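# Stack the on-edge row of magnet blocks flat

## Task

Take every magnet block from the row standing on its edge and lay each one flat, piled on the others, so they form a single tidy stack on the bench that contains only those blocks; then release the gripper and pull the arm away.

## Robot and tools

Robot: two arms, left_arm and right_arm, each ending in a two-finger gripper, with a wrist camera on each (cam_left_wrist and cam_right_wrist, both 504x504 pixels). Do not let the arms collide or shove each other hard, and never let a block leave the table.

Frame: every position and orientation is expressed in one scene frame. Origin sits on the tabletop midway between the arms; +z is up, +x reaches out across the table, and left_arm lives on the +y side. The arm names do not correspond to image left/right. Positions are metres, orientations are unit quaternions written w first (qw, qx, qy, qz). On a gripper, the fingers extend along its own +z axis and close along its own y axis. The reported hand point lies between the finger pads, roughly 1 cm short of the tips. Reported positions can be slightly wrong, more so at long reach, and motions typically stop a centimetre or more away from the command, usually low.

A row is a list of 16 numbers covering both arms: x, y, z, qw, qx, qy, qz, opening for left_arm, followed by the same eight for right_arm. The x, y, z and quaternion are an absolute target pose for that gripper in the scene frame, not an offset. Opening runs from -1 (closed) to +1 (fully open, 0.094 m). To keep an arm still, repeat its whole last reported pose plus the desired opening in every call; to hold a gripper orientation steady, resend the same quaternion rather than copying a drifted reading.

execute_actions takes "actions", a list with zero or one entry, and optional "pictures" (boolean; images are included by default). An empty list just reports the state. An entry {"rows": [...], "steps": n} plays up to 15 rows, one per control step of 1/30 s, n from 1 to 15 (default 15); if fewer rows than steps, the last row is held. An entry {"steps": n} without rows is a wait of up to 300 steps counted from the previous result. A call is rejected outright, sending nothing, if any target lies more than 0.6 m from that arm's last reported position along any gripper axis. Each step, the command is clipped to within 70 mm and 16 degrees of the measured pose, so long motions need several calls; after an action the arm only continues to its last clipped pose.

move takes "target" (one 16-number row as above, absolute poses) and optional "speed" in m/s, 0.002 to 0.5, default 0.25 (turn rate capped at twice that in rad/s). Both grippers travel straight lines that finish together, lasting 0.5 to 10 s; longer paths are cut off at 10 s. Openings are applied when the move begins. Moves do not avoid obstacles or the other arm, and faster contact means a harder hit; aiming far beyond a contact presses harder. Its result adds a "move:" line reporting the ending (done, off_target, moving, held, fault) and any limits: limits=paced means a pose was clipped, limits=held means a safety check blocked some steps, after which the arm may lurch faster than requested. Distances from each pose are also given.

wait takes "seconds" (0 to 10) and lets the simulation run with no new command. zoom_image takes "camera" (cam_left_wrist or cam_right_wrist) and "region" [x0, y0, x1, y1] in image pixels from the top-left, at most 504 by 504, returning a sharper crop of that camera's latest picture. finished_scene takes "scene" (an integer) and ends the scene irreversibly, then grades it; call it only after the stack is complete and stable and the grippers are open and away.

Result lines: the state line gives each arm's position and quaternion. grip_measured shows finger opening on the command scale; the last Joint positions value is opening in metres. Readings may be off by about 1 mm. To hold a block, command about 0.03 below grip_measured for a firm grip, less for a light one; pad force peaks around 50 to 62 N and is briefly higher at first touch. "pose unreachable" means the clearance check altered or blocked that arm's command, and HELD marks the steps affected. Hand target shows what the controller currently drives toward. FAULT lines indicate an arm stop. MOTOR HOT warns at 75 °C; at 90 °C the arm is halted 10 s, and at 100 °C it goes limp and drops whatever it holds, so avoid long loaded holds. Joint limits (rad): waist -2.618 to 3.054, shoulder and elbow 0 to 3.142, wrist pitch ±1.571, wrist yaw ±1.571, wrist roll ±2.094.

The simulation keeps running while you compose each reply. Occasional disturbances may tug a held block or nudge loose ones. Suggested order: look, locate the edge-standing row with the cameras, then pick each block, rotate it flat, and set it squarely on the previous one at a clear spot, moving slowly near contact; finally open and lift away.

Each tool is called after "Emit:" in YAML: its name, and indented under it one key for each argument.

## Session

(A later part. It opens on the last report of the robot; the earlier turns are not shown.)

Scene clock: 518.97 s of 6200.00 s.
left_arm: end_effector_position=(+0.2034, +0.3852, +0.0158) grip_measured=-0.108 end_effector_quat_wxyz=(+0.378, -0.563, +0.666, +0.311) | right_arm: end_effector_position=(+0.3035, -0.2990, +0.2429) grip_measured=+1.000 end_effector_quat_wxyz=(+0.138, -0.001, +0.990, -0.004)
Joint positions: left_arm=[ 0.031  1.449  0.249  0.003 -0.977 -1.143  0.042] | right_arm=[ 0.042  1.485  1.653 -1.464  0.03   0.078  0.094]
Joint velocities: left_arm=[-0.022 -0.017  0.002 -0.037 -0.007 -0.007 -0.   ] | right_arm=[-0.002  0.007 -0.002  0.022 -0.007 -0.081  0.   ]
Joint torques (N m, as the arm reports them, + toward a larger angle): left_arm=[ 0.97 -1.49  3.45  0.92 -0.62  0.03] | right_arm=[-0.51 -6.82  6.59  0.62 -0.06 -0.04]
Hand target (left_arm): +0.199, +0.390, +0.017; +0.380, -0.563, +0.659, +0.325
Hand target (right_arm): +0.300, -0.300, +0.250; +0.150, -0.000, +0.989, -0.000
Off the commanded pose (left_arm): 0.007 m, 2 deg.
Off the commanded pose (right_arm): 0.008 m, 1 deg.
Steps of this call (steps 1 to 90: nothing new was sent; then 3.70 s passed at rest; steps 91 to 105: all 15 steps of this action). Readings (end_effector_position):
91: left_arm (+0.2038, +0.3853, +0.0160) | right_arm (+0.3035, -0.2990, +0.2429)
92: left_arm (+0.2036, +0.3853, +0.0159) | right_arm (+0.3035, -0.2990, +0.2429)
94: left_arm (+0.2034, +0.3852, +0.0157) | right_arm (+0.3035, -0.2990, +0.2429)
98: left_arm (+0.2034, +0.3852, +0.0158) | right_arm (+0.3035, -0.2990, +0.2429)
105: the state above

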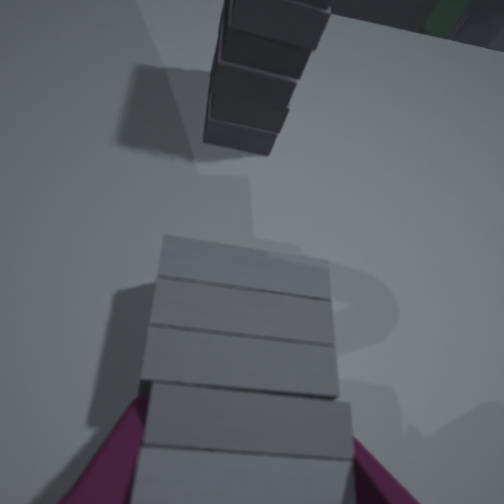

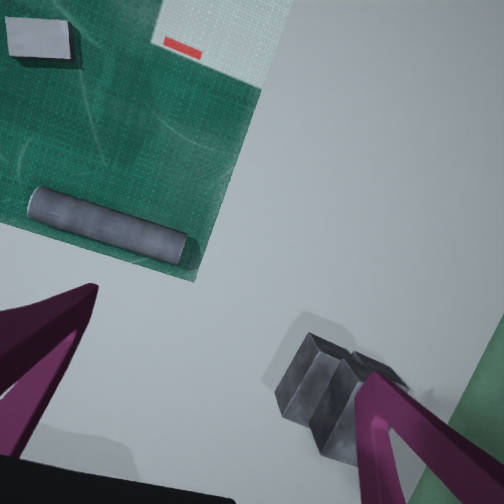

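Emit:
move:
  target: [0.199, 0.39, 0.03, 0.38, -0.562, 0.658, 0.3245, -0.15, 0.3, -0.3, 0.25, 0.15, 0, 0.989, 0, 1]
  speed: 0.02

Scene clock: 527.87 s of 6200.00 s.
left_arm: end_effector_position=(+0.1976, +0.3834, +0.0167) grip_measured=-0.108 end_effector_quat_wxyz=(+0.366, -0.559, +0.675, +0.313) | right_arm: end_effector_position=(+0.3035, -0.2990, +0.2429) grip_measured=+1.000 end_effector_quat_wxyz=(+0.138, -0.001, +0.990, -0.004)
Joint positions: left_arm=[ 0.031  1.408  0.249 -0.065 -0.963 -1.14   0.042] | right_arm=[ 0.042  1.485  1.653 -1.464  0.03   0.078  0.094]
Joint velocities: left_arm=[ 0.007 -0.017  0.012 -0.007 -0.007 -0.022  0.   ] | right_arm=[-0.002  0.007  0.017  0.022 -0.051 -0.007  0.   ]
Joint torques (N m, as the arm reports them, + toward a larger angle): left_arm=[ 1.08 -4.24  5.71  0.6  -0.78  0.02] | right_arm=[-0.5  -6.8   6.58  0.6  -0.04 -0.04]
Hand target (left_arm): +0.199, +0.390, +0.030; +0.380, -0.562, +0.658, +0.325
Hand target (right_arm): +0.300, -0.300, +0.250; +0.150, -0.000, +0.989, -0.000
Off the commanded pose (left_arm): 0.015 m, 3 deg.
Off the commanded pose (right_arm): 0.008 m, 1 deg.
After step 90, 4.83 s passed at rest.
move: off_target (left_arm)

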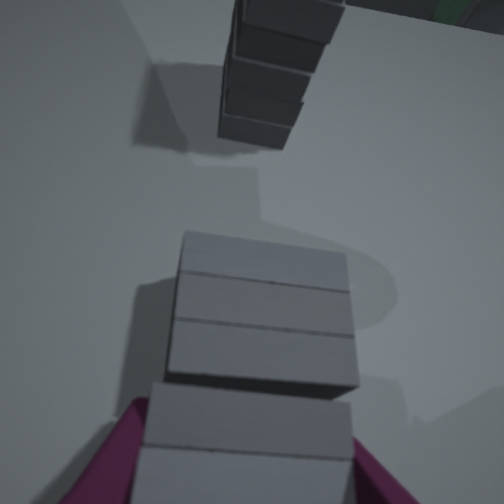

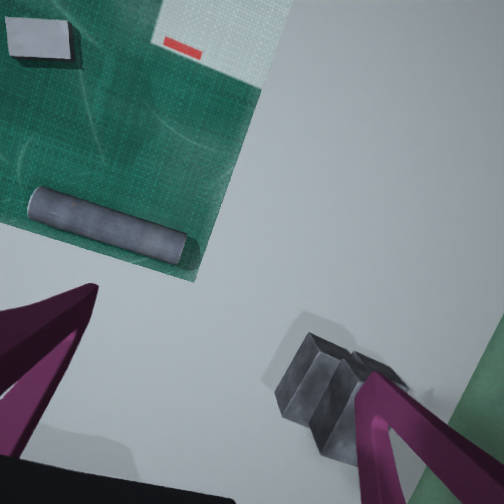

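Emit:
execute_actions:
  actions: []

Scene clock: 537.63 s of 6200.00 s.
left_arm: end_effector_position=(+0.1975, +0.3834, +0.0168) grip_measured=-0.108 end_effector_quat_wxyz=(+0.365, -0.559, +0.675, +0.313) | right_arm: end_effector_position=(+0.3035, -0.2990, +0.2429) grip_measured=+1.000 end_effector_quat_wxyz=(+0.138, -0.001, +0.990, -0.004)
Joint positions: left_arm=[ 0.031  1.407  0.249 -0.066 -0.963 -1.14   0.042] | right_arm=[ 0.042  1.485  1.653 -1.464  0.03   0.078  0.094]
Joint velocities: left_arm=[-0.002 -0.007 -0.012 -0.051 -0.066 -0.007 -0.001] | right_arm=[-0.002 -0.007 -0.012  0.007  0.022  0.022  0.   ]
Joint torques (N m, as the arm reports them, + toward a larger angle): left_arm=[ 1.12 -4.25  5.67  0.59 -0.77  0.04] | right_arm=[-0.54 -6.83  6.68  0.6  -0.06 -0.03]
Hand target (left_arm): +0.199, +0.390, +0.030; +0.380, -0.562, +0.658, +0.325
Hand target (right_arm): +0.300, -0.300, +0.250; +0.150, -0.000, +0.989, -0.000
Off the commanded pose (left_arm): 0.015 m, 3 deg.
Off the commanded pose (right_arm): 0.008 m, 1 deg.
Steps of this call (steps 1 to 90: nothing new was sent; then 6.77 s passed at rest). Readings (end_effector_position):
1: left_arm (+0.1975, +0.3834, +0.0168) | right_arm (+0.3035, -0.2990, +0.2429)
2: left_arm (+0.1975, +0.3834, +0.0168) | right_arm (+0.3035, -0.2990, +0.2429)
4: left_arm (+0.1974, +0.3834, +0.0167) | right_arm (+0.3035, -0.2990, +0.2429)
8: left_arm (+0.1975, +0.3834, +0.0168) | right_arm (+0.3035, -0.2990, +0.2429)
90: the state above

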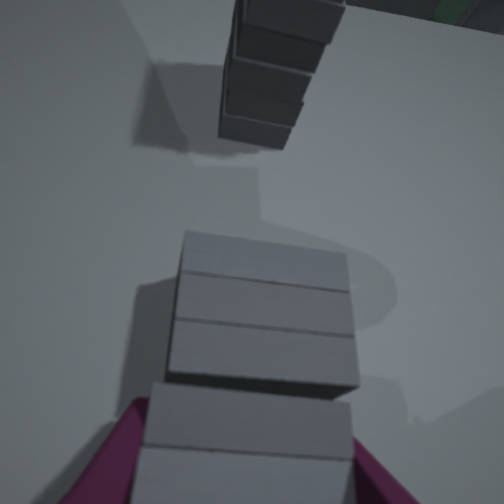

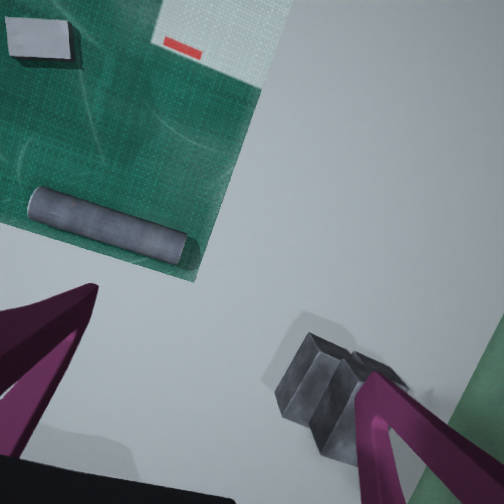

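Emit:
move:
  target: [0.199, 0.388, 0.045, 0.38, -0.562, 0.658, 0.3245, -0.15, 0.3, -0.3, 0.25, 0.15, 0, 0.989, 0, 1]
  speed: 0.02

Scene clock: 546.30 s of 6200.00 s.
left_arm: end_effector_position=(+0.1902, +0.3815, +0.0241) grip_measured=-0.108 end_effector_quat_wxyz=(+0.350, -0.557, +0.684, +0.316) | right_arm: end_effector_position=(+0.3035, -0.2990, +0.2429) grip_measured=+1.000 end_effector_quat_wxyz=(+0.138, -0.001, +0.990, -0.004)
Joint positions: left_arm=[ 0.031  1.33   0.268 -0.202 -0.949 -1.148  0.042] | right_arm=[ 0.042  1.485  1.653 -1.464  0.03   0.078  0.094]
Joint velocities: left_arm=[-0.017  0.012 -0.007 -0.066 -0.022 -0.037  0.002] | right_arm=[-0.002 -0.007  0.002  0.022  0.007  0.051  0.   ]
Joint torques (N m, as the arm reports them, + toward a larger angle): left_arm=[-0.02 -4.18  7.51  0.65 -0.91 -0.07] | right_arm=[-0.49 -6.8   6.61  0.6  -0.02 -0.05]
Hand target (left_arm): +0.199, +0.388, +0.044; +0.380, -0.563, +0.658, +0.325
Hand target (right_arm): +0.300, -0.300, +0.250; +0.150, -0.000, +0.989, -0.000
Off the commanded pose (left_arm): 0.024 m, 5 deg.
Off the commanded pose (right_arm): 0.008 m, 1 deg.
After step 90, 4.00 s passed at rest.
move: off_target (left_arm)

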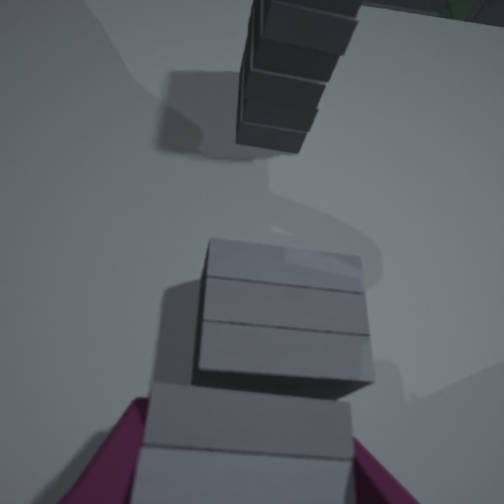

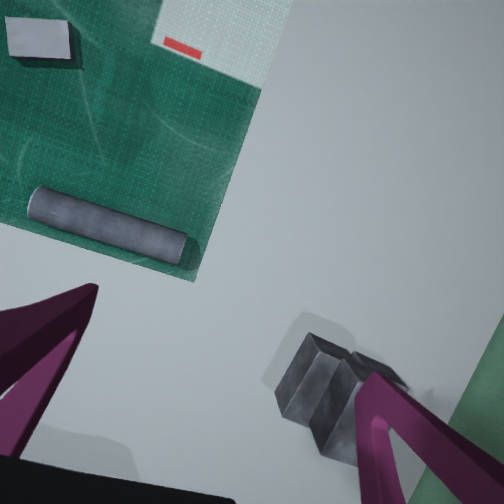

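Emit:
move:
  target: [0.196, 0.382, 0.07, 0.38, -0.562, 0.658, 0.3245, -0.15, 0.3, -0.3, 0.25, 0.15, 0, 0.989, 0, 1]
  speed: 0.02

Scene clock: 559.63 s of 6200.00 s.
left_arm: end_effector_position=(+0.1867, +0.3775, +0.0463) grip_measured=-0.108 end_effector_quat_wxyz=(+0.345, -0.563, +0.682, +0.315) | right_arm: end_effector_position=(+0.3035, -0.2990, +0.2429) grip_measured=+1.000 end_effector_quat_wxyz=(+0.138, -0.001, +0.990, -0.004)
Joint positions: left_arm=[ 0.009  1.219  0.334 -0.431 -0.949 -1.21   0.042] | right_arm=[ 0.042  1.485  1.653 -1.464  0.03   0.078  0.094]
Joint velocities: left_arm=[-0.012 -0.032  0.002 -0.022 -0.007 -0.037  0.001] | right_arm=[-0.022 -0.007 -0.002  0.037 -0.037 -0.037  0.   ]
Joint torques (N m, as the arm reports them, + toward a larger angle): left_arm=[-1.18 -3.7   8.15  0.54 -1.01 -0.07] | right_arm=[-0.51 -6.82  6.6   0.62 -0.04 -0.03]
Hand target (left_arm): +0.196, +0.382, +0.069; +0.380, -0.563, +0.658, +0.324
Hand target (right_arm): +0.300, -0.300, +0.250; +0.150, -0.000, +0.989, -0.000
Off the commanded pose (left_arm): 0.026 m, 5 deg.
Off the commanded pose (right_arm): 0.008 m, 1 deg.
After step 90, 7.73 s passed at rest.
move: off_target (left_arm)

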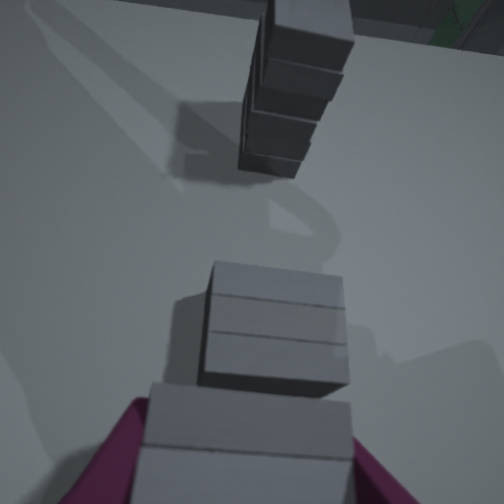

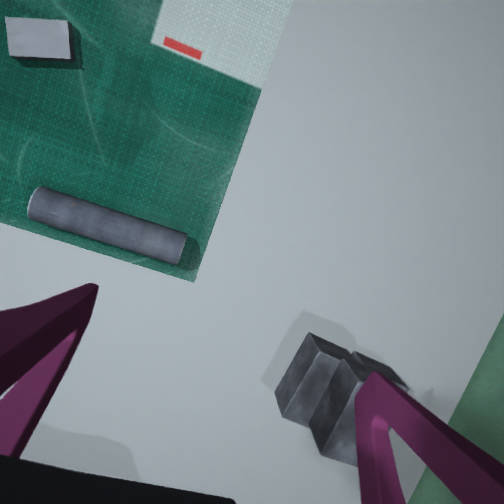

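Emit:
move:
  target: [0.196, 0.36, 0.13, 0.38, -0.562, 0.658, 0.3245, -0.15, 0.3, -0.3, 0.25, 0.15, 0, 0.989, 0, 1]
  speed: 0.04

Scene clock: 576.30 s of 6200.00 s.
left_arm: end_effector_position=(+0.1892, +0.3558, +0.1062) grip_measured=-0.108 end_effector_quat_wxyz=(+0.344, -0.566, +0.678, +0.319) | right_arm: end_effector_position=(+0.3035, -0.2990, +0.2429) grip_measured=+1.000 end_effector_quat_wxyz=(+0.138, -0.001, +0.990, -0.004)
Joint positions: left_arm=[-0.139  1.155  0.576 -0.964 -0.976 -1.487  0.042] | right_arm=[ 0.042  1.485  1.653 -1.464  0.03   0.078  0.094]
Joint velocities: left_arm=[-0.017 -0.022  0.012 -0.066  0.007 -0.125 -0.   ] | right_arm=[-0.002  0.007  0.002 -0.051 -0.081 -0.007  0.   ]
Joint torques (N m, as the arm reports them, + toward a larger angle): left_arm=[-1.17 -3.42  8.97  0.08 -1.11 -0.07] | right_arm=[-0.51 -6.79  6.62  0.6  -0.06 -0.04]
Hand target (left_arm): +0.196, +0.360, +0.130; +0.382, -0.562, +0.659, +0.324
Hand target (right_arm): +0.300, -0.300, +0.250; +0.150, -0.000, +0.989, -0.000
Off the commanded pose (left_arm): 0.025 m, 5 deg.
Off the commanded pose (right_arm): 0.008 m, 1 deg.
After step 90, 10.97 s passed at rest.
move: off_target (left_arm)

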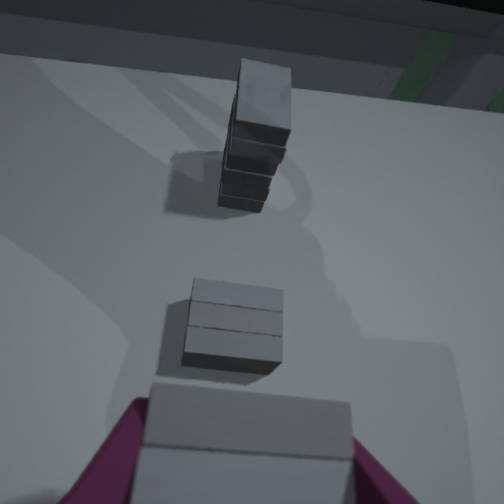

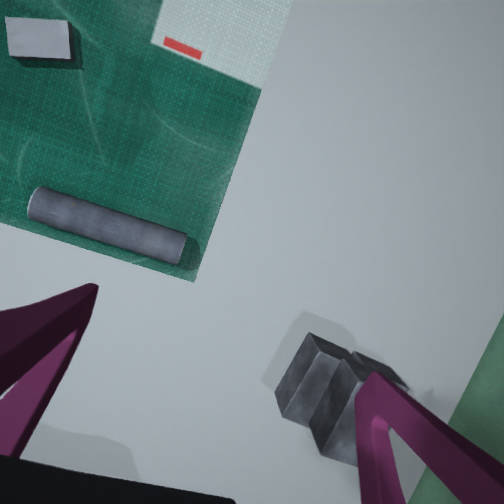

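Emit:
move:
  target: [0.27, 0.35, 0.14, 0.0962, -0.6698, 0.731, 0.0882, -0.15, 0.3, -0.3, 0.25, 0.15, 0, 0.989, 0, 1]
  speed: 0.12

Scene clock: 659.13 s of 6200.00 s.
left_arm: end_effector_position=(+0.2645, +0.3443, +0.1264) grip_measured=-0.108 end_effector_quat_wxyz=(+0.077, -0.669, +0.734, +0.090) | right_arm: end_effector_position=(+0.3035, -0.2990, +0.2429) grip_measured=+1.000 end_effector_quat_wxyz=(+0.138, -0.001, +0.990, -0.004)
Joint positions: left_arm=[ 0.27   1.506  1.217 -1.217 -0.229 -1.173  0.042] | right_arm=[ 0.042  1.485  1.653 -1.464  0.03   0.078  0.094]
Joint velocities: left_arm=[ 0.002 -0.002  0.012 -0.037 -0.051  0.022  0.   ] | right_arm=[-0.027  0.002  0.007 -0.037  0.007  0.007  0.   ]
Joint torques (N m, as the arm reports them, + toward a larger angle): left_arm=[ 0.9  -4.92  9.38  0.22 -0.25 -0.01] | right_arm=[-0.57 -6.8   6.58  0.59 -0.06 -0.05]
Hand target (left_arm): +0.268, +0.351, +0.138; +0.091, -0.672, +0.730, +0.090
Hand target (right_arm): +0.300, -0.300, +0.250; +0.150, -0.000, +0.989, -0.000
Off the commanded pose (left_arm): 0.016 m, 2 deg.
Off the commanded pose (right_arm): 0.008 m, 1 deg.
After step 90, 76.33 s passed at rest.
move: off_target (left_arm)

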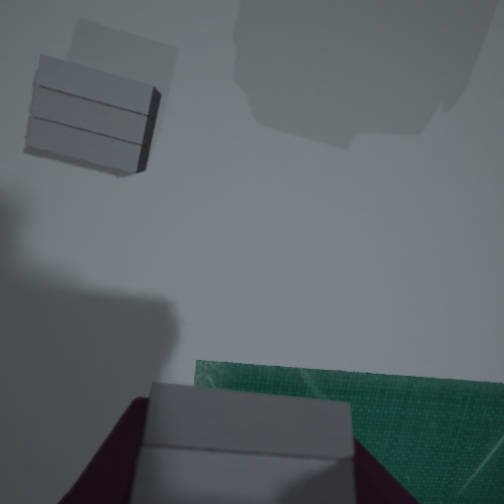

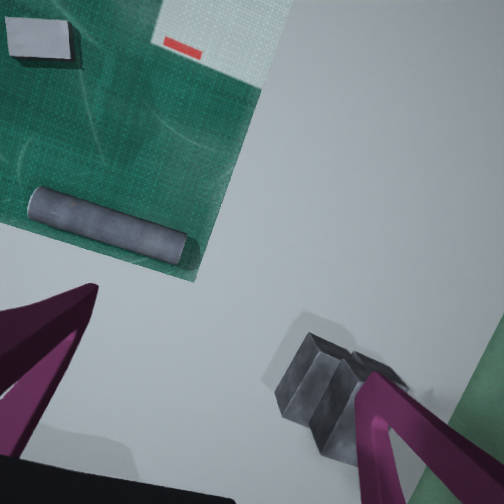

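Emit:
execute_actions:
  actions: []

Scene clock: 671.63 s of 6200.00 s.
left_arm: end_effector_position=(+0.2644, +0.3441, +0.1264) grip_measured=-0.108 end_effector_quat_wxyz=(+0.077, -0.669, +0.734, +0.090) | right_arm: end_effector_position=(+0.3035, -0.2990, +0.2429) grip_measured=+1.000 end_effector_quat_wxyz=(+0.138, -0.001, +0.990, -0.004)
Joint positions: left_arm=[ 0.27   1.506  1.217 -1.218 -0.228 -1.172  0.042] | right_arm=[ 0.042  1.485  1.653 -1.464  0.03   0.078  0.094]
Joint velocities: left_arm=[-0.017  0.007 -0.017  0.022  0.037 -0.037 -0.   ] | right_arm=[-0.022 -0.017  0.002 -0.022  0.007 -0.037  0.   ]
Joint torques (N m, as the arm reports them, + toward a larger angle): left_arm=[ 0.88 -4.93  9.35  0.24 -0.23  0.02] | right_arm=[-0.62 -6.81  6.66  0.6  -0.04 -0.01]
Hand target (left_arm): +0.268, +0.351, +0.138; +0.091, -0.672, +0.730, +0.090
Hand target (right_arm): +0.300, -0.300, +0.250; +0.150, -0.000, +0.989, -0.000
Off the commanded pose (left_arm): 0.016 m, 2 deg.
Off the commanded pose (right_arm): 0.008 m, 1 deg.
Steps of this call (steps 1 to 90: nothing new was sent; then 9.50 s passed at rest). Readings (end_effector_position):
1: left_arm (+0.2645, +0.3443, +0.1264) | right_arm (+0.3035, -0.2990, +0.2429)
2: left_arm (+0.2645, +0.3442, +0.1264) | right_arm (+0.3035, -0.2990, +0.2429)
4: left_arm (+0.2645, +0.3442, +0.1264) | right_arm (+0.3035, -0.2990, +0.2429)
8: left_arm (+0.2644, +0.3441, +0.1264) | right_arm (+0.3035, -0.2990, +0.2429)
90: the state above

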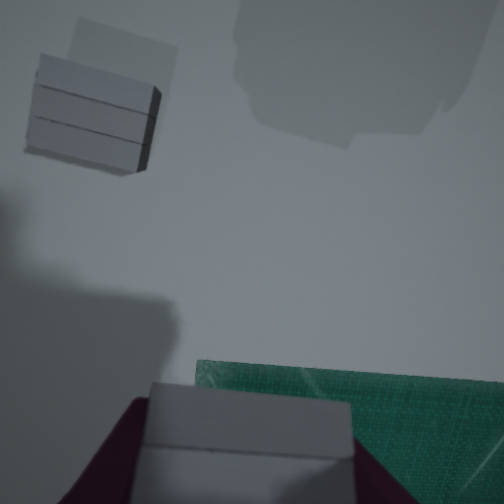

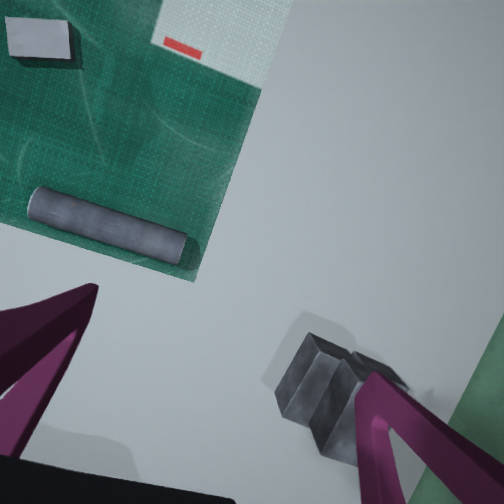

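Emit:
move:
  target: [0.31,0.37,0.13, -0.0,-0.7071,0.7071,0.0, -0.15, 0.3,-0.3,0.25, 0.15,0,0.989,0, 1]
  speed: 0.08

Scene clock: 689.90 s of 6200.00 s.
left_arm: end_effector_position=(+0.3066, +0.3654, +0.1169) grip_measured=-0.108 end_effector_quat_wxyz=(+0.013, +0.705, -0.709, -0.006) | right_arm: end_effector_position=(+0.3035, -0.2990, +0.2429) grip_measured=+1.000 end_effector_quat_wxyz=(+0.138, -0.001, +0.990, -0.004)
Joint positions: left_arm=[ 0.419  1.785  1.499 -1.315 -0.002 -1.117  0.042] | right_arm=[ 0.042  1.485  1.653 -1.464  0.03   0.078  0.094]
Joint velocities: left_arm=[-0.002  0.022  0.007 -0.037  0.007 -0.051 -0.001] | right_arm=[ 0.007  0.007  0.002  0.007 -0.066  0.007  0.   ]
Joint torques (N m, as the arm reports them, + toward a larger angle): left_arm=[ 0.87 -7.79  9.17  0.02  0.01  0.02] | right_arm=[-0.54 -6.86  6.59  0.59 -0.04 -0.05]
Hand target (left_arm): +0.309, +0.370, +0.129; +0.002, +0.707, -0.707, -0.000
Hand target (right_arm): +0.300, -0.300, +0.250; +0.150, -0.000, +0.989, -0.000
Off the commanded pose (left_arm): 0.014 m, 2 deg.
Off the commanded pose (right_arm): 0.008 m, 1 deg.
After step 90, 13.20 s passed at rest.
move: off_target (left_arm)

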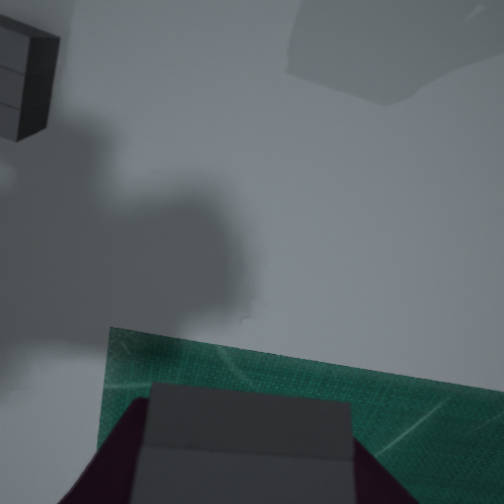

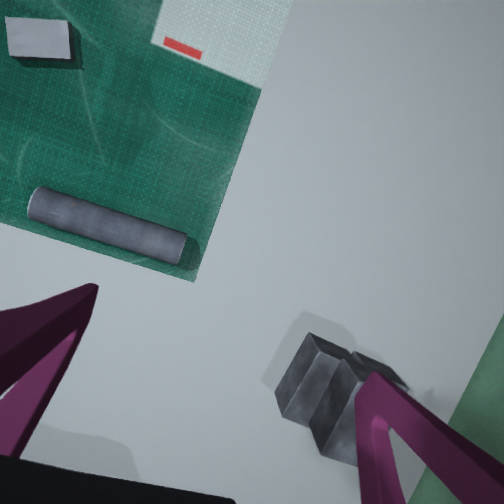

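Emit:
move:
  target: [0.32,0.375,0.095, -0.147,-0.6916,0.6916,-0.147, -0.15, 0.3,-0.3,0.25, 0.15,0,0.989,0, 1]
  speed: 0.05

Scene clock: 703.97 s of 6200.00 s.
left_arm: end_effector_position=(+0.3178, +0.3742, +0.0805) grip_measured=-0.108 end_effector_quat_wxyz=(+0.152, +0.690, -0.696, +0.132) | right_arm: end_effector_position=(+0.3035, -0.2990, +0.2429) grip_measured=+1.000 end_effector_quat_wxyz=(+0.138, -0.001, +0.990, -0.004)
Joint positions: left_arm=[ 0.592  2.065  1.669 -1.444  0.308 -0.899  0.042] | right_arm=[ 0.042  1.485  1.653 -1.464  0.03   0.078  0.094]
Joint velocities: left_arm=[-0.022  0.007 -0.007 -0.066 -0.037 -0.066 -0.001] | right_arm=[ 0.002 -0.002  0.012  0.051  0.007 -0.037  0.   ]
Joint torques (N m, as the arm reports them, + toward a larger angle): left_arm=[ 0.91 -9.91  8.46 -0.56  0.37  0.02] | right_arm=[-0.55 -6.82  6.58  0.6  -0.05 -0.04]
Hand target (left_arm): +0.319, +0.375, +0.094; +0.149, +0.691, -0.692, +0.146
Hand target (right_arm): +0.300, -0.300, +0.250; +0.150, -0.000, +0.989, -0.000
Off the commanded pose (left_arm): 0.015 m, 2 deg.
Off the commanded pose (right_arm): 0.008 m, 1 deg.
After step 90, 6.70 s passed at rest.
move: off_target (left_arm)

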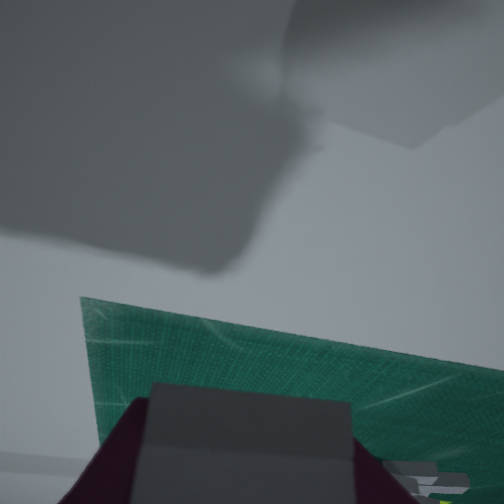

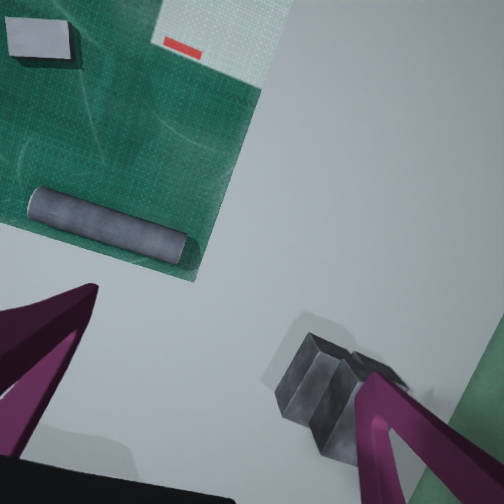

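Emit:
move:
  target: [0.32,0.375,0.05, -0.155,-0.69,0.69,-0.155, -0.15, 0.3,-0.3,0.25, 0.15,0,0.989,0, 1]
  speed: 0.04

Scene clock: 714.93 s of 6200.00 s.
left_arm: end_effector_position=(+0.3185, +0.3747, +0.0437) grip_measured=-0.108 end_effector_quat_wxyz=(+0.160, +0.688, -0.694, +0.141) | right_arm: end_effector_position=(+0.3035, -0.2990, +0.2429) grip_measured=+1.000 end_effector_quat_wxyz=(+0.138, -0.001, +0.990, -0.004)
Joint positions: left_arm=[ 0.601  2.115  1.587 -1.329  0.325 -0.885  0.042] | right_arm=[ 0.042  1.485  1.653 -1.464  0.03   0.078  0.094]
Joint velocities: left_arm=[-0.017  0.007 -0.002 -0.022 -0.051 -0.066  0.001] | right_arm=[-0.002 -0.012 -0.012 -0.051 -0.022  0.007  0.   ]
Joint torques (N m, as the arm reports them, + toward a larger angle): left_arm=[  0.9  -10.19   5.43  -0.3    0.39   0.02] | right_arm=[-0.53 -6.79  6.61  0.59 -0.04 -0.04]
Hand target (left_arm): +0.320, +0.375, +0.050; +0.155, +0.690, -0.690, +0.155
Hand target (right_arm): +0.300, -0.300, +0.250; +0.150, -0.000, +0.989, -0.000
Off the commanded pose (left_arm): 0.007 m, 2 deg.
Off the commanded pose (right_arm): 0.008 m, 1 deg.
After step 90, 6.83 s passed at rest.
move: done

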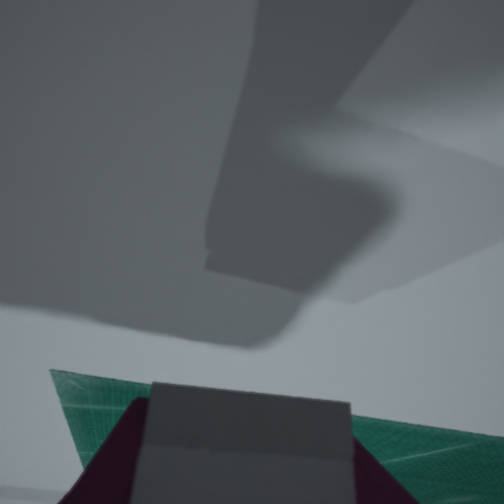

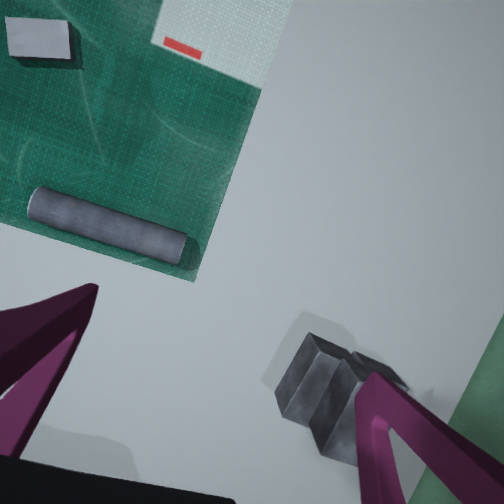

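Emit:
move:
  target: [0.32,0.375,0.028, -0.155,-0.69,0.69,-0.155, -0.15, 0.3,-0.3,0.25, 0.15,0,0.989,0, 1]
  speed: 0.02

Scene clock: 718.27 s of 6200.00 s.
left_arm: end_effector_position=(+0.3185, +0.3747, +0.0226) grip_measured=-0.108 end_effector_quat_wxyz=(+0.159, +0.688, -0.694, +0.141) | right_arm: end_effector_position=(+0.3035, -0.2990, +0.2429) grip_measured=+1.000 end_effector_quat_wxyz=(+0.138, -0.001, +0.990, -0.004)
Joint positions: left_arm=[ 0.601  2.138  1.537 -1.253  0.325 -0.885  0.042] | right_arm=[ 0.042  1.485  1.653 -1.464  0.03   0.078  0.094]
Joint velocities: left_arm=[-0.012 -0.002  0.007 -0.066  0.037  0.037  0.   ] | right_arm=[ 0.022 -0.007 -0.002  0.007  0.007  0.007  0.   ]
Joint torques (N m, as the arm reports them, + toward a larger angle): left_arm=[ 0.99 -9.96  5.26 -0.29  0.39 -0.01] | right_arm=[-0.57 -6.81  6.66  0.61 -0.05 -0.02]
Hand target (left_arm): +0.320, +0.375, +0.028; +0.155, +0.690, -0.690, +0.155
Hand target (right_arm): +0.300, -0.300, +0.250; +0.150, -0.000, +0.989, -0.000
Off the commanded pose (left_arm): 0.006 m, 2 deg.
Off the commanded pose (right_arm): 0.008 m, 1 deg.
move: done

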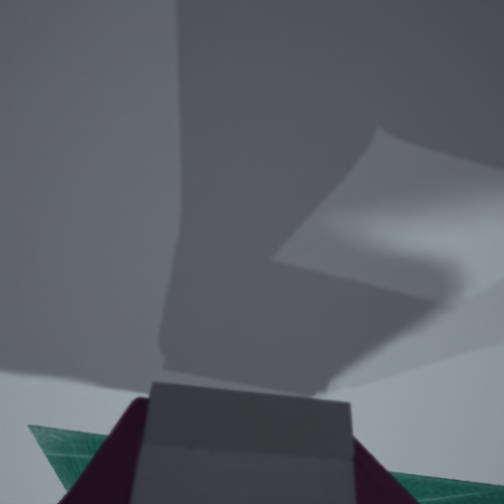

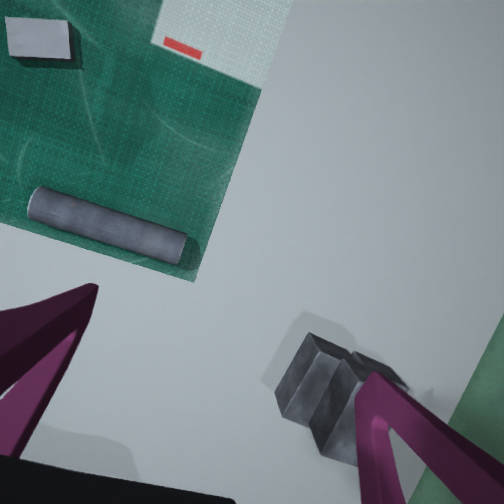

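Emit:
move:
  target: [0.32,0.375,0.022, -0.16,-0.689,0.689,-0.16, -0.15, 0.3,-0.3,0.25, 0.15,0,0.989,0, 1]
  speed: 0.01

Scene clock: 722.47 s of 6200.00 s.
left_arm: end_effector_position=(+0.3205, +0.3742, +0.0185) grip_measured=-0.108 end_effector_quat_wxyz=(+0.160, +0.685, -0.695, +0.146) | right_arm: end_effector_position=(+0.3035, -0.2990, +0.2429) grip_measured=+1.000 end_effector_quat_wxyz=(+0.138, -0.001, +0.990, -0.004)
Joint positions: left_arm=[ 0.601  2.151  1.537 -1.243  0.334 -0.878  0.042] | right_arm=[ 0.042  1.485  1.653 -1.464  0.03   0.078  0.094]
Joint velocities: left_arm=[-0.012  0.002  0.007 -0.022  0.037 -0.007 -0.001] | right_arm=[ 0.002 -0.002 -0.007  0.022  0.007  0.007  0.   ]
Joint torques (N m, as the arm reports them, + toward a larger angle): left_arm=[ 1.28 -9.73  4.94 -0.3   0.38  0.02] | right_arm=[-0.57 -6.82  6.61  0.62 -0.04 -0.02]
Hand target (left_arm): +0.320, +0.375, +0.022; +0.160, +0.689, -0.689, +0.160
Hand target (right_arm): +0.300, -0.300, +0.250; +0.150, -0.000, +0.989, -0.000
Off the commanded pose (left_arm): 0.004 m, 2 deg.
Off the commanded pose (right_arm): 0.008 m, 1 deg.
move: done

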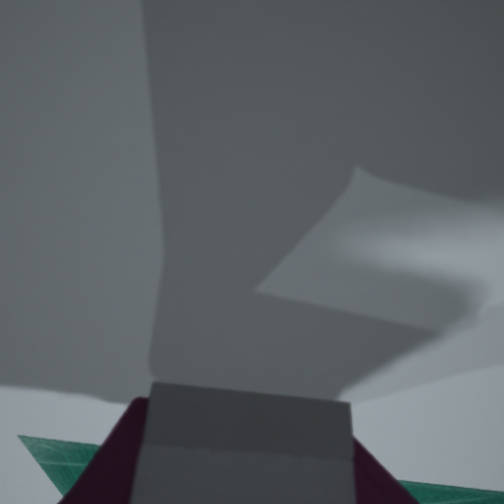

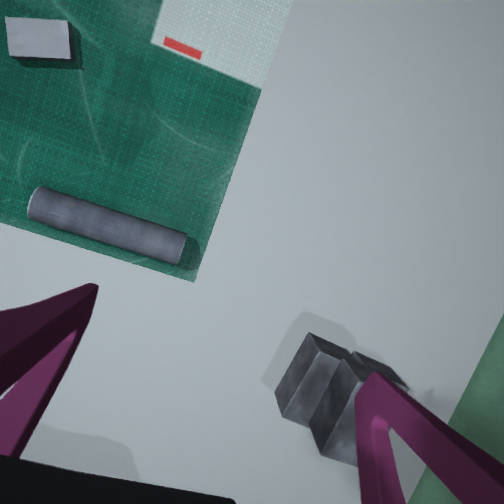

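Emit:
move:
  target: [0.32,0.375,0.018, -0.165,-0.6876,0.6876,-0.165, -0.15, 0.3,-0.3,0.25, 0.15,0,0.989,0, 1]
  speed: 0.008

Scene clock: 728.77 s of 6200.00 s.
left_arm: end_effector_position=(+0.3205, +0.3747, +0.0159) grip_measured=-0.108 end_effector_quat_wxyz=(+0.163, +0.685, -0.693, +0.155) | right_arm: end_effector_position=(+0.3035, -0.2990, +0.2429) grip_measured=+1.000 end_effector_quat_wxyz=(+0.138, -0.001, +0.990, -0.004)
Joint positions: left_arm=[ 0.611  2.162  1.537 -1.241  0.351 -0.866  0.042] | right_arm=[ 0.042  1.485  1.653 -1.464  0.03   0.078  0.094]
Joint velocities: left_arm=[-0.007 -0.012  0.007  0.022  0.007  0.007 -0.001] | right_arm=[ 0.002  0.002 -0.002 -0.037  0.037  0.051  0.   ]
Joint torques (N m, as the arm reports them, + toward a larger angle): left_arm=[ 0.89 -9.49  5.16 -0.29  0.32  0.01] | right_arm=[-0.56 -6.82  6.64  0.61 -0.07 -0.04]
Hand target (left_arm): +0.320, +0.375, +0.018; +0.165, +0.687, -0.688, +0.165
Hand target (right_arm): +0.300, -0.300, +0.250; +0.150, -0.000, +0.989, -0.000
Off the commanded pose (left_arm): 0.002 m, 1 deg.
Off the commanded pose (right_arm): 0.008 m, 1 deg.
After step 90, 0.43 s passed at rest.
move: done

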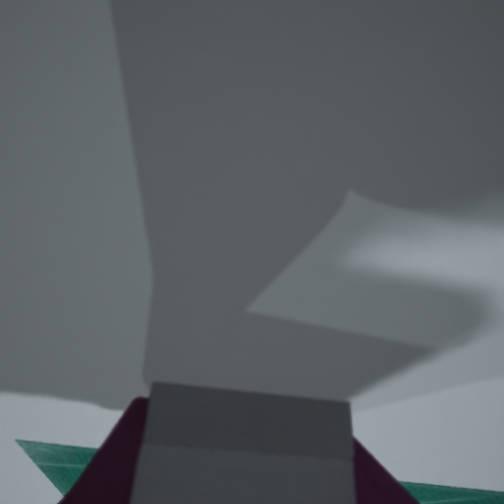

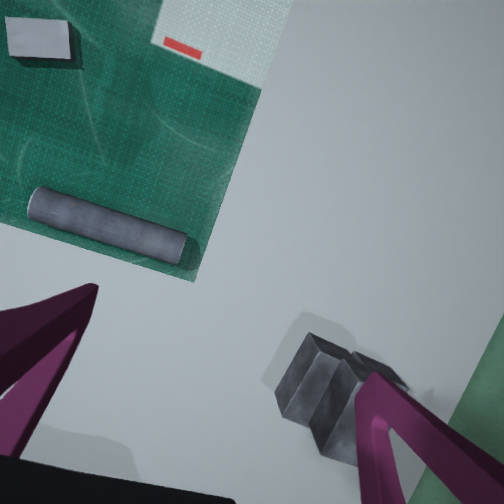

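Emit:
move:
  target: [0.32,0.375,0.015, -0.17,-0.6864,0.6864,-0.17, -0.15, 0.3,-0.3,0.25, 0.15,0,0.989,0, 1]
  speed: 0.008

Scene clock: 733.90 s of 6200.00 s.
left_arm: end_effector_position=(+0.3202, +0.3747, +0.0152) grip_measured=-0.108 end_effector_quat_wxyz=(+0.166, +0.684, -0.691, +0.164) | right_arm: end_effector_position=(+0.3035, -0.2990, +0.2429) grip_measured=+1.000 end_effector_quat_wxyz=(+0.138, -0.001, +0.990, -0.004)
Joint positions: left_arm=[ 0.619  2.167  1.537 -1.242  0.366 -0.857  0.042] | right_arm=[ 0.042  1.485  1.653 -1.464  0.03   0.078  0.094]
Joint velocities: left_arm=[ 0.007  0.007 -0.017 -0.022 -0.022  0.007 -0.001] | right_arm=[ 0.007 -0.002 -0.022  0.007 -0.051 -0.051  0.   ]
Joint torques (N m, as the arm reports them, + toward a larger angle): left_arm=[ 0.57 -8.82  5.56 -0.33  0.3  -0.02] | right_arm=[-0.61 -6.82  6.69  0.63 -0.05 -0.04]
Hand target (left_arm): +0.320, +0.375, +0.015; +0.170, +0.686, -0.686, +0.170
Hand target (right_arm): +0.300, -0.300, +0.250; +0.150, -0.000, +0.989, -0.000
Off the commanded pose (left_arm): 0.000 m, 1 deg.
Off the commanded pose (right_arm): 0.008 m, 1 deg.
move: done

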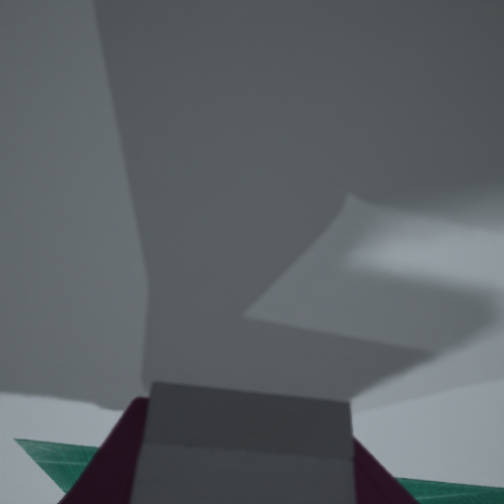

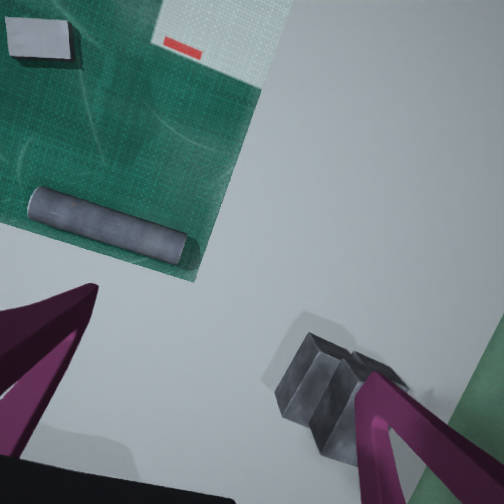

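Emit:
execute_actions:
  actions:
    - {"rows": [[0.32,0.375,0.0155, -0.17,-0.6864,0.6864,-0.17, -0.09, 0.3,-0.3,0.25, 0.15,0,0.989,0, 1]], "steps": 15}

Scene clock: 737.77 s of 6200.00 s.
left_arm: end_effector_position=(+0.3202, +0.3747, +0.0152) grip_measured=-0.089 end_effector_quat_wxyz=(+0.166, +0.684, -0.691, +0.164) | right_arm: end_effector_position=(+0.3035, -0.2990, +0.2429) grip_measured=+1.000 end_effector_quat_wxyz=(+0.138, -0.001, +0.990, -0.004)
Joint positions: left_arm=[ 0.619  2.167  1.537 -1.242  0.366 -0.857  0.043] | right_arm=[ 0.042  1.485  1.653 -1.464  0.03   0.078  0.094]
Joint velocities: left_arm=[-0.002  0.007 -0.007  0.037 -0.007  0.081 -0.   ] | right_arm=[-0.017 -0.002 -0.007  0.007 -0.007 -0.007  0.   ]
Joint torques (N m, as the arm reports them, + toward a larger angle): left_arm=[ 0.58 -8.81  5.6  -0.33  0.27 -0.01] | right_arm=[-0.64 -6.86  6.6   0.6  -0.04 -0.06]
Hand target (left_arm): +0.320, +0.375, +0.015; +0.170, +0.686, -0.686, +0.170
Hand target (right_arm): +0.300, -0.300, +0.250; +0.150, -0.000, +0.989, -0.000
Off the commanded pose (left_arm): 0.000 m, 1 deg.
Off the commanded pose (right_arm): 0.008 m, 1 deg.
Steps of this call (steps 1 to 90: nothing new was sent; then 0.37 s passed at rest; steps 91 to 105: all 15 steps of this action). Readings (end_effector_position):
91: left_arm (+0.3202, +0.3747, +0.0152) | right_arm (+0.3035, -0.2990, +0.2429)
92: left_arm (+0.3202, +0.3747, +0.0152) | right_arm (+0.3035, -0.2990, +0.2429)
94: left_arm (+0.3202, +0.3747, +0.0152) | right_arm (+0.3035, -0.2990, +0.2429)
98: left_arm (+0.3202, +0.3747, +0.0152) | right_arm (+0.3035, -0.2990, +0.2429)
105: the state above

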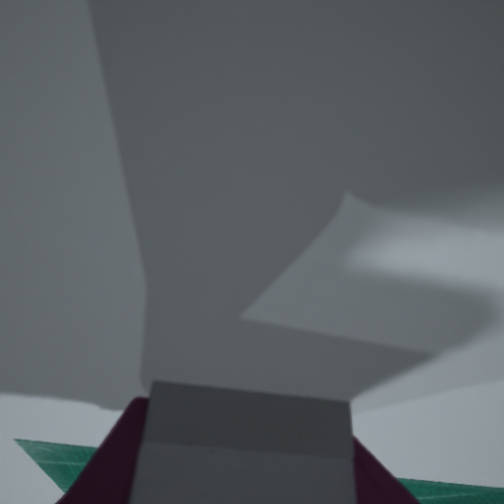

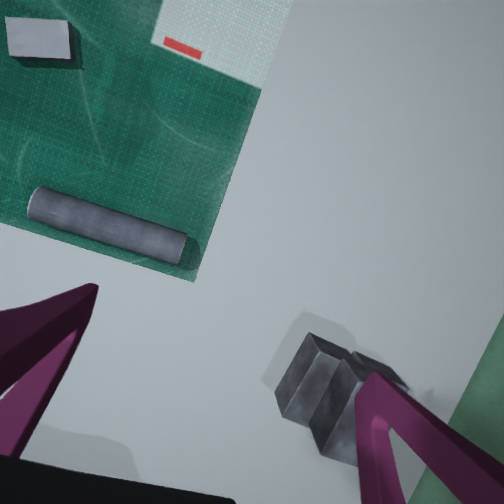

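Emit:
execute_actions:
  actions:
    - {"rows": [[0.32,0.375,0.017, -0.17,-0.6864,0.6864,-0.17, 0.1, 0.3,-0.3,0.25, 0.15,0,0.989,0, 1]], "steps": 12}
  pictures: false

Emit:
move:
  target: [0.32,0.385,0.075, -0.147,-0.6916,0.6916,-0.147, 0.3, 0.3,-0.3,0.25, 0.15,0,0.989,0, 1]
  speed: 0.08

Scene clock: 741.70 s of 6200.00 s.
left_arm: end_effector_position=(+0.3204, +0.3745, +0.0154) grip_measured=+0.097 end_effector_quat_wxyz=(+0.166, +0.684, -0.691, +0.165) | right_arm: end_effector_position=(+0.3035, -0.2990, +0.2429) grip_measured=+1.000 end_effector_quat_wxyz=(+0.138, -0.001, +0.990, -0.004)
Joint positions: left_arm=[ 0.619  2.167  1.537 -1.242  0.368 -0.857  0.052] | right_arm=[ 0.042  1.485  1.653 -1.464  0.03   0.078  0.094]
Joint velocities: left_arm=[ 0.007 -0.022 -0.012 -0.007  0.022 -0.11  -0.002] | right_arm=[-0.012  0.002 -0.007 -0.022 -0.022 -0.066  0.   ]
Joint torques (N m, as the arm reports them, + toward a larger angle): left_arm=[ 0.57 -9.02  5.89 -0.38  0.28 -0.02] | right_arm=[-0.61 -6.79  6.67  0.61 -0.07 -0.04]
Hand target (left_arm): +0.320, +0.375, +0.017; +0.170, +0.686, -0.686, +0.170
Hand target (right_arm): +0.300, -0.300, +0.250; +0.150, -0.000, +0.989, -0.000
Off the commanded pose (left_arm): 0.002 m, 1 deg.
Off the commanded pose (right_arm): 0.008 m, 1 deg.
Steps of this call (steps 1 to 90: nothing new was sent; then 0.53 s passed at rest; steps 91 to 102: all 12 steps of this action). Readings (end_effector_position):
91: left_arm (+0.3202, +0.3747, +0.0152) | right_arm (+0.3035, -0.2990, +0.2429)
92: left_arm (+0.3203, +0.3746, +0.0153) | right_arm (+0.3035, -0.2990, +0.2429)
94: left_arm (+0.3203, +0.3746, +0.0153) | right_arm (+0.3035, -0.2990, +0.2429)
98: left_arm (+0.3204, +0.3745, +0.0153) | right_arm (+0.3035, -0.2990, +0.2429)
102: the state above

Scene clock: 743.20 s of 6200.00 s.
left_arm: end_effector_position=(+0.3190, +0.3795, +0.0604) grip_measured=+0.298 end_effector_quat_wxyz=(+0.163, +0.688, -0.691, +0.150) | right_arm: end_effector_position=(+0.3035, -0.2990, +0.2429) grip_measured=+1.000 end_effector_quat_wxyz=(+0.138, -0.001, +0.990, -0.004)
Joint positions: left_arm=[ 0.619  2.116  1.651 -1.403  0.339 -0.867  0.061] | right_arm=[ 0.042  1.485  1.653 -1.464  0.03   0.078  0.094]
Joint velocities: left_arm=[ 0.007 -0.017  0.002 -0.095 -0.037 -0.007 -0.002] | right_arm=[-0.012  0.002 -0.022 -0.022  0.007 -0.022  0.   ]
Joint torques (N m, as the arm reports them, + toward a larger angle): left_arm=[  0.52 -11.5    7.54  -0.43   0.08  -0.09] | right_arm=[-0.6  -6.8   6.68  0.59 -0.06 -0.05]
Hand target (left_arm): +0.320, +0.385, +0.075; +0.147, +0.692, -0.691, +0.147
Hand target (right_arm): +0.300, -0.300, +0.250; +0.150, -0.000, +0.989, -0.000
Off the commanded pose (left_arm): 0.016 m, 2 deg.
Off the commanded pose (right_arm): 0.008 m, 1 deg.
move: off_target (left_arm)

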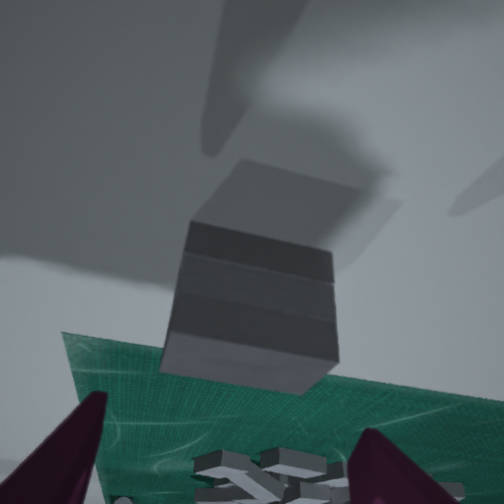

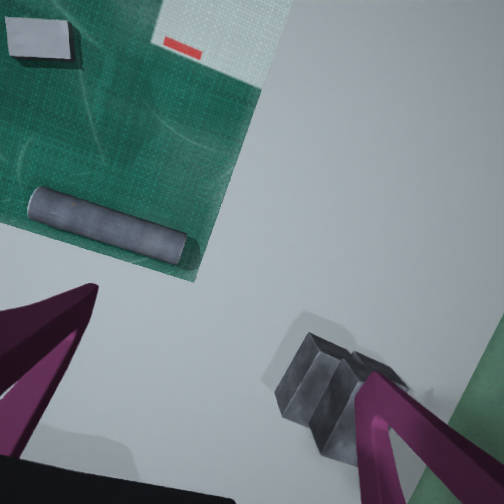

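Emit:
move:
  target: [0.27,0.385,0.14, 0.0,-0.68,0.733,0.0, 0.6, 0.3,-0.3,0.25, 0.15,0,0.989,0, 1]
  speed: 0.15

Emit:
move:
  target: [0.208,0.405,0.09, 0.38,-0.562,0.658,0.3245, 1, 0.3,-0.3,0.25, 0.15,0,0.989,0, 1]
  speed: 0.15

Scene clock: 754.77 s of 6200.00 s.
left_arm: end_effector_position=(+0.2691, +0.3841, +0.1357) grip_measured=+0.597 end_effector_quat_wxyz=(-0.017, -0.684, +0.730, -0.008) | right_arm: end_effector_position=(+0.3035, -0.2990, +0.2429) grip_measured=+1.000 end_effector_quat_wxyz=(+0.138, -0.001, +0.990, -0.004)
Joint positions: left_arm=[ 0.546  1.693  1.466 -1.373  0.022 -0.93   0.075] | right_arm=[ 0.042  1.485  1.653 -1.464  0.03   0.078  0.094]
Joint velocities: left_arm=[ 0.007  0.002  0.002  0.007 -0.007 -0.051  0.001] | right_arm=[-0.007 -0.007 -0.017 -0.007  0.066 -0.007  0.   ]
Joint torques (N m, as the arm reports them, + toward a larger angle): left_arm=[-1.15 -8.25  5.37  0.32 -0.13 -0.09] | right_arm=[-0.56 -6.82  6.73  0.62 -0.06 -0.04]
Hand target (left_arm): +0.270, +0.385, +0.141; -0.002, +0.682, -0.732, +0.001
Hand target (right_arm): +0.300, -0.300, +0.250; +0.150, -0.000, +0.989, -0.000
Off the commanded pose (left_arm): 0.005 m, 2 deg.
Off the commanded pose (right_arm): 0.008 m, 1 deg.
After step 90, 6.63 s passed at rest.
move: done

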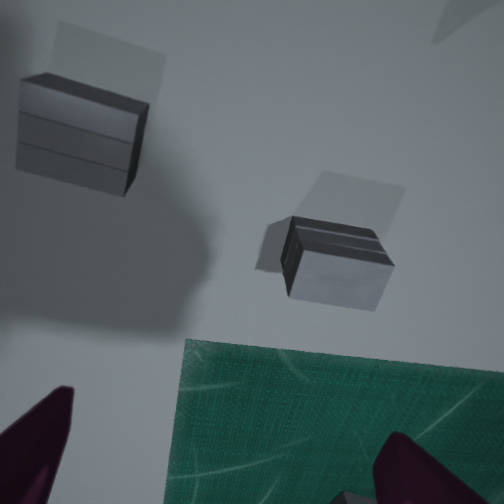

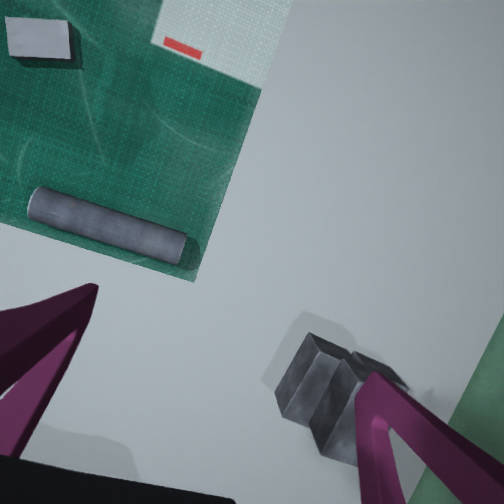

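Scene clock: 759.07 s of 6200.00 s.
left_arm: end_effector_position=(+0.2081, +0.4030, +0.0828) grip_measured=+1.000 end_effector_quat_wxyz=(+0.366, -0.566, +0.666, +0.318) | right_arm: end_effector_position=(+0.3035, -0.2990, +0.2429) grip_measured=+1.000 end_effector_quat_wxyz=(+0.138, -0.001, +0.990, -0.004)
Joint positions: left_arm=[ 0.134  1.172  0.428 -0.367 -0.939 -1.01   0.094] | right_arm=[ 0.042  1.485  1.653 -1.464  0.03   0.078  0.094]
Joint velocities: left_arm=[-0.007  0.002 -0.002 -0.081 -0.037 -0.095  0.   ] | right_arm=[-0.022  0.007 -0.002 -0.007  0.037 -0.022  0.   ]
Joint torques (N m, as the arm reports them, + toward a larger angle): left_arm=[-0.86 -3.65  5.55  1.03 -0.66  0.03] | right_arm=[-0.5  -6.81  6.65  0.62 -0.05 -0.02]
Hand target (left_arm): +0.209, +0.405, +0.092; +0.385, -0.564, +0.655, +0.322
Hand target (right_arm): +0.300, -0.300, +0.250; +0.150, -0.000, +0.989, -0.000
Off the commanded pose (left_arm): 0.007 m, 2 deg.
Off the commanded pose (right_arm): 0.008 m, 1 deg.
move: done

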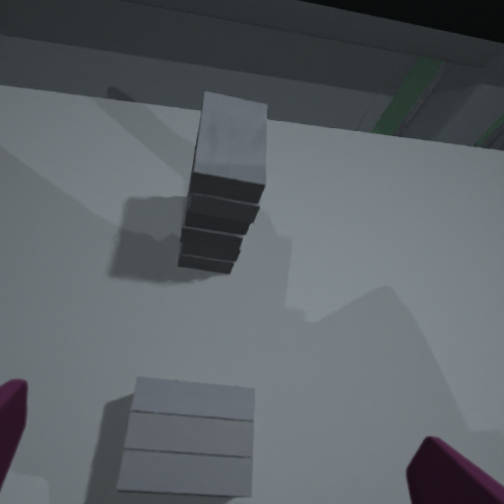

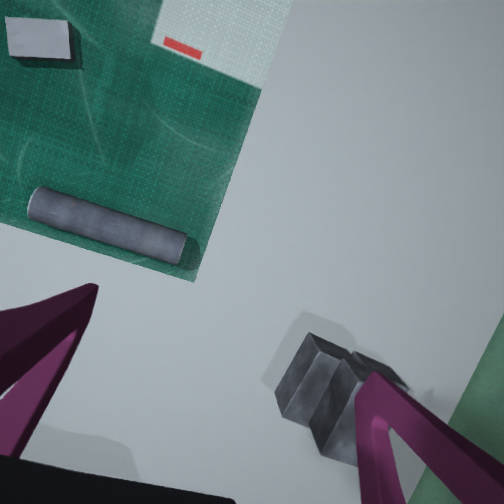

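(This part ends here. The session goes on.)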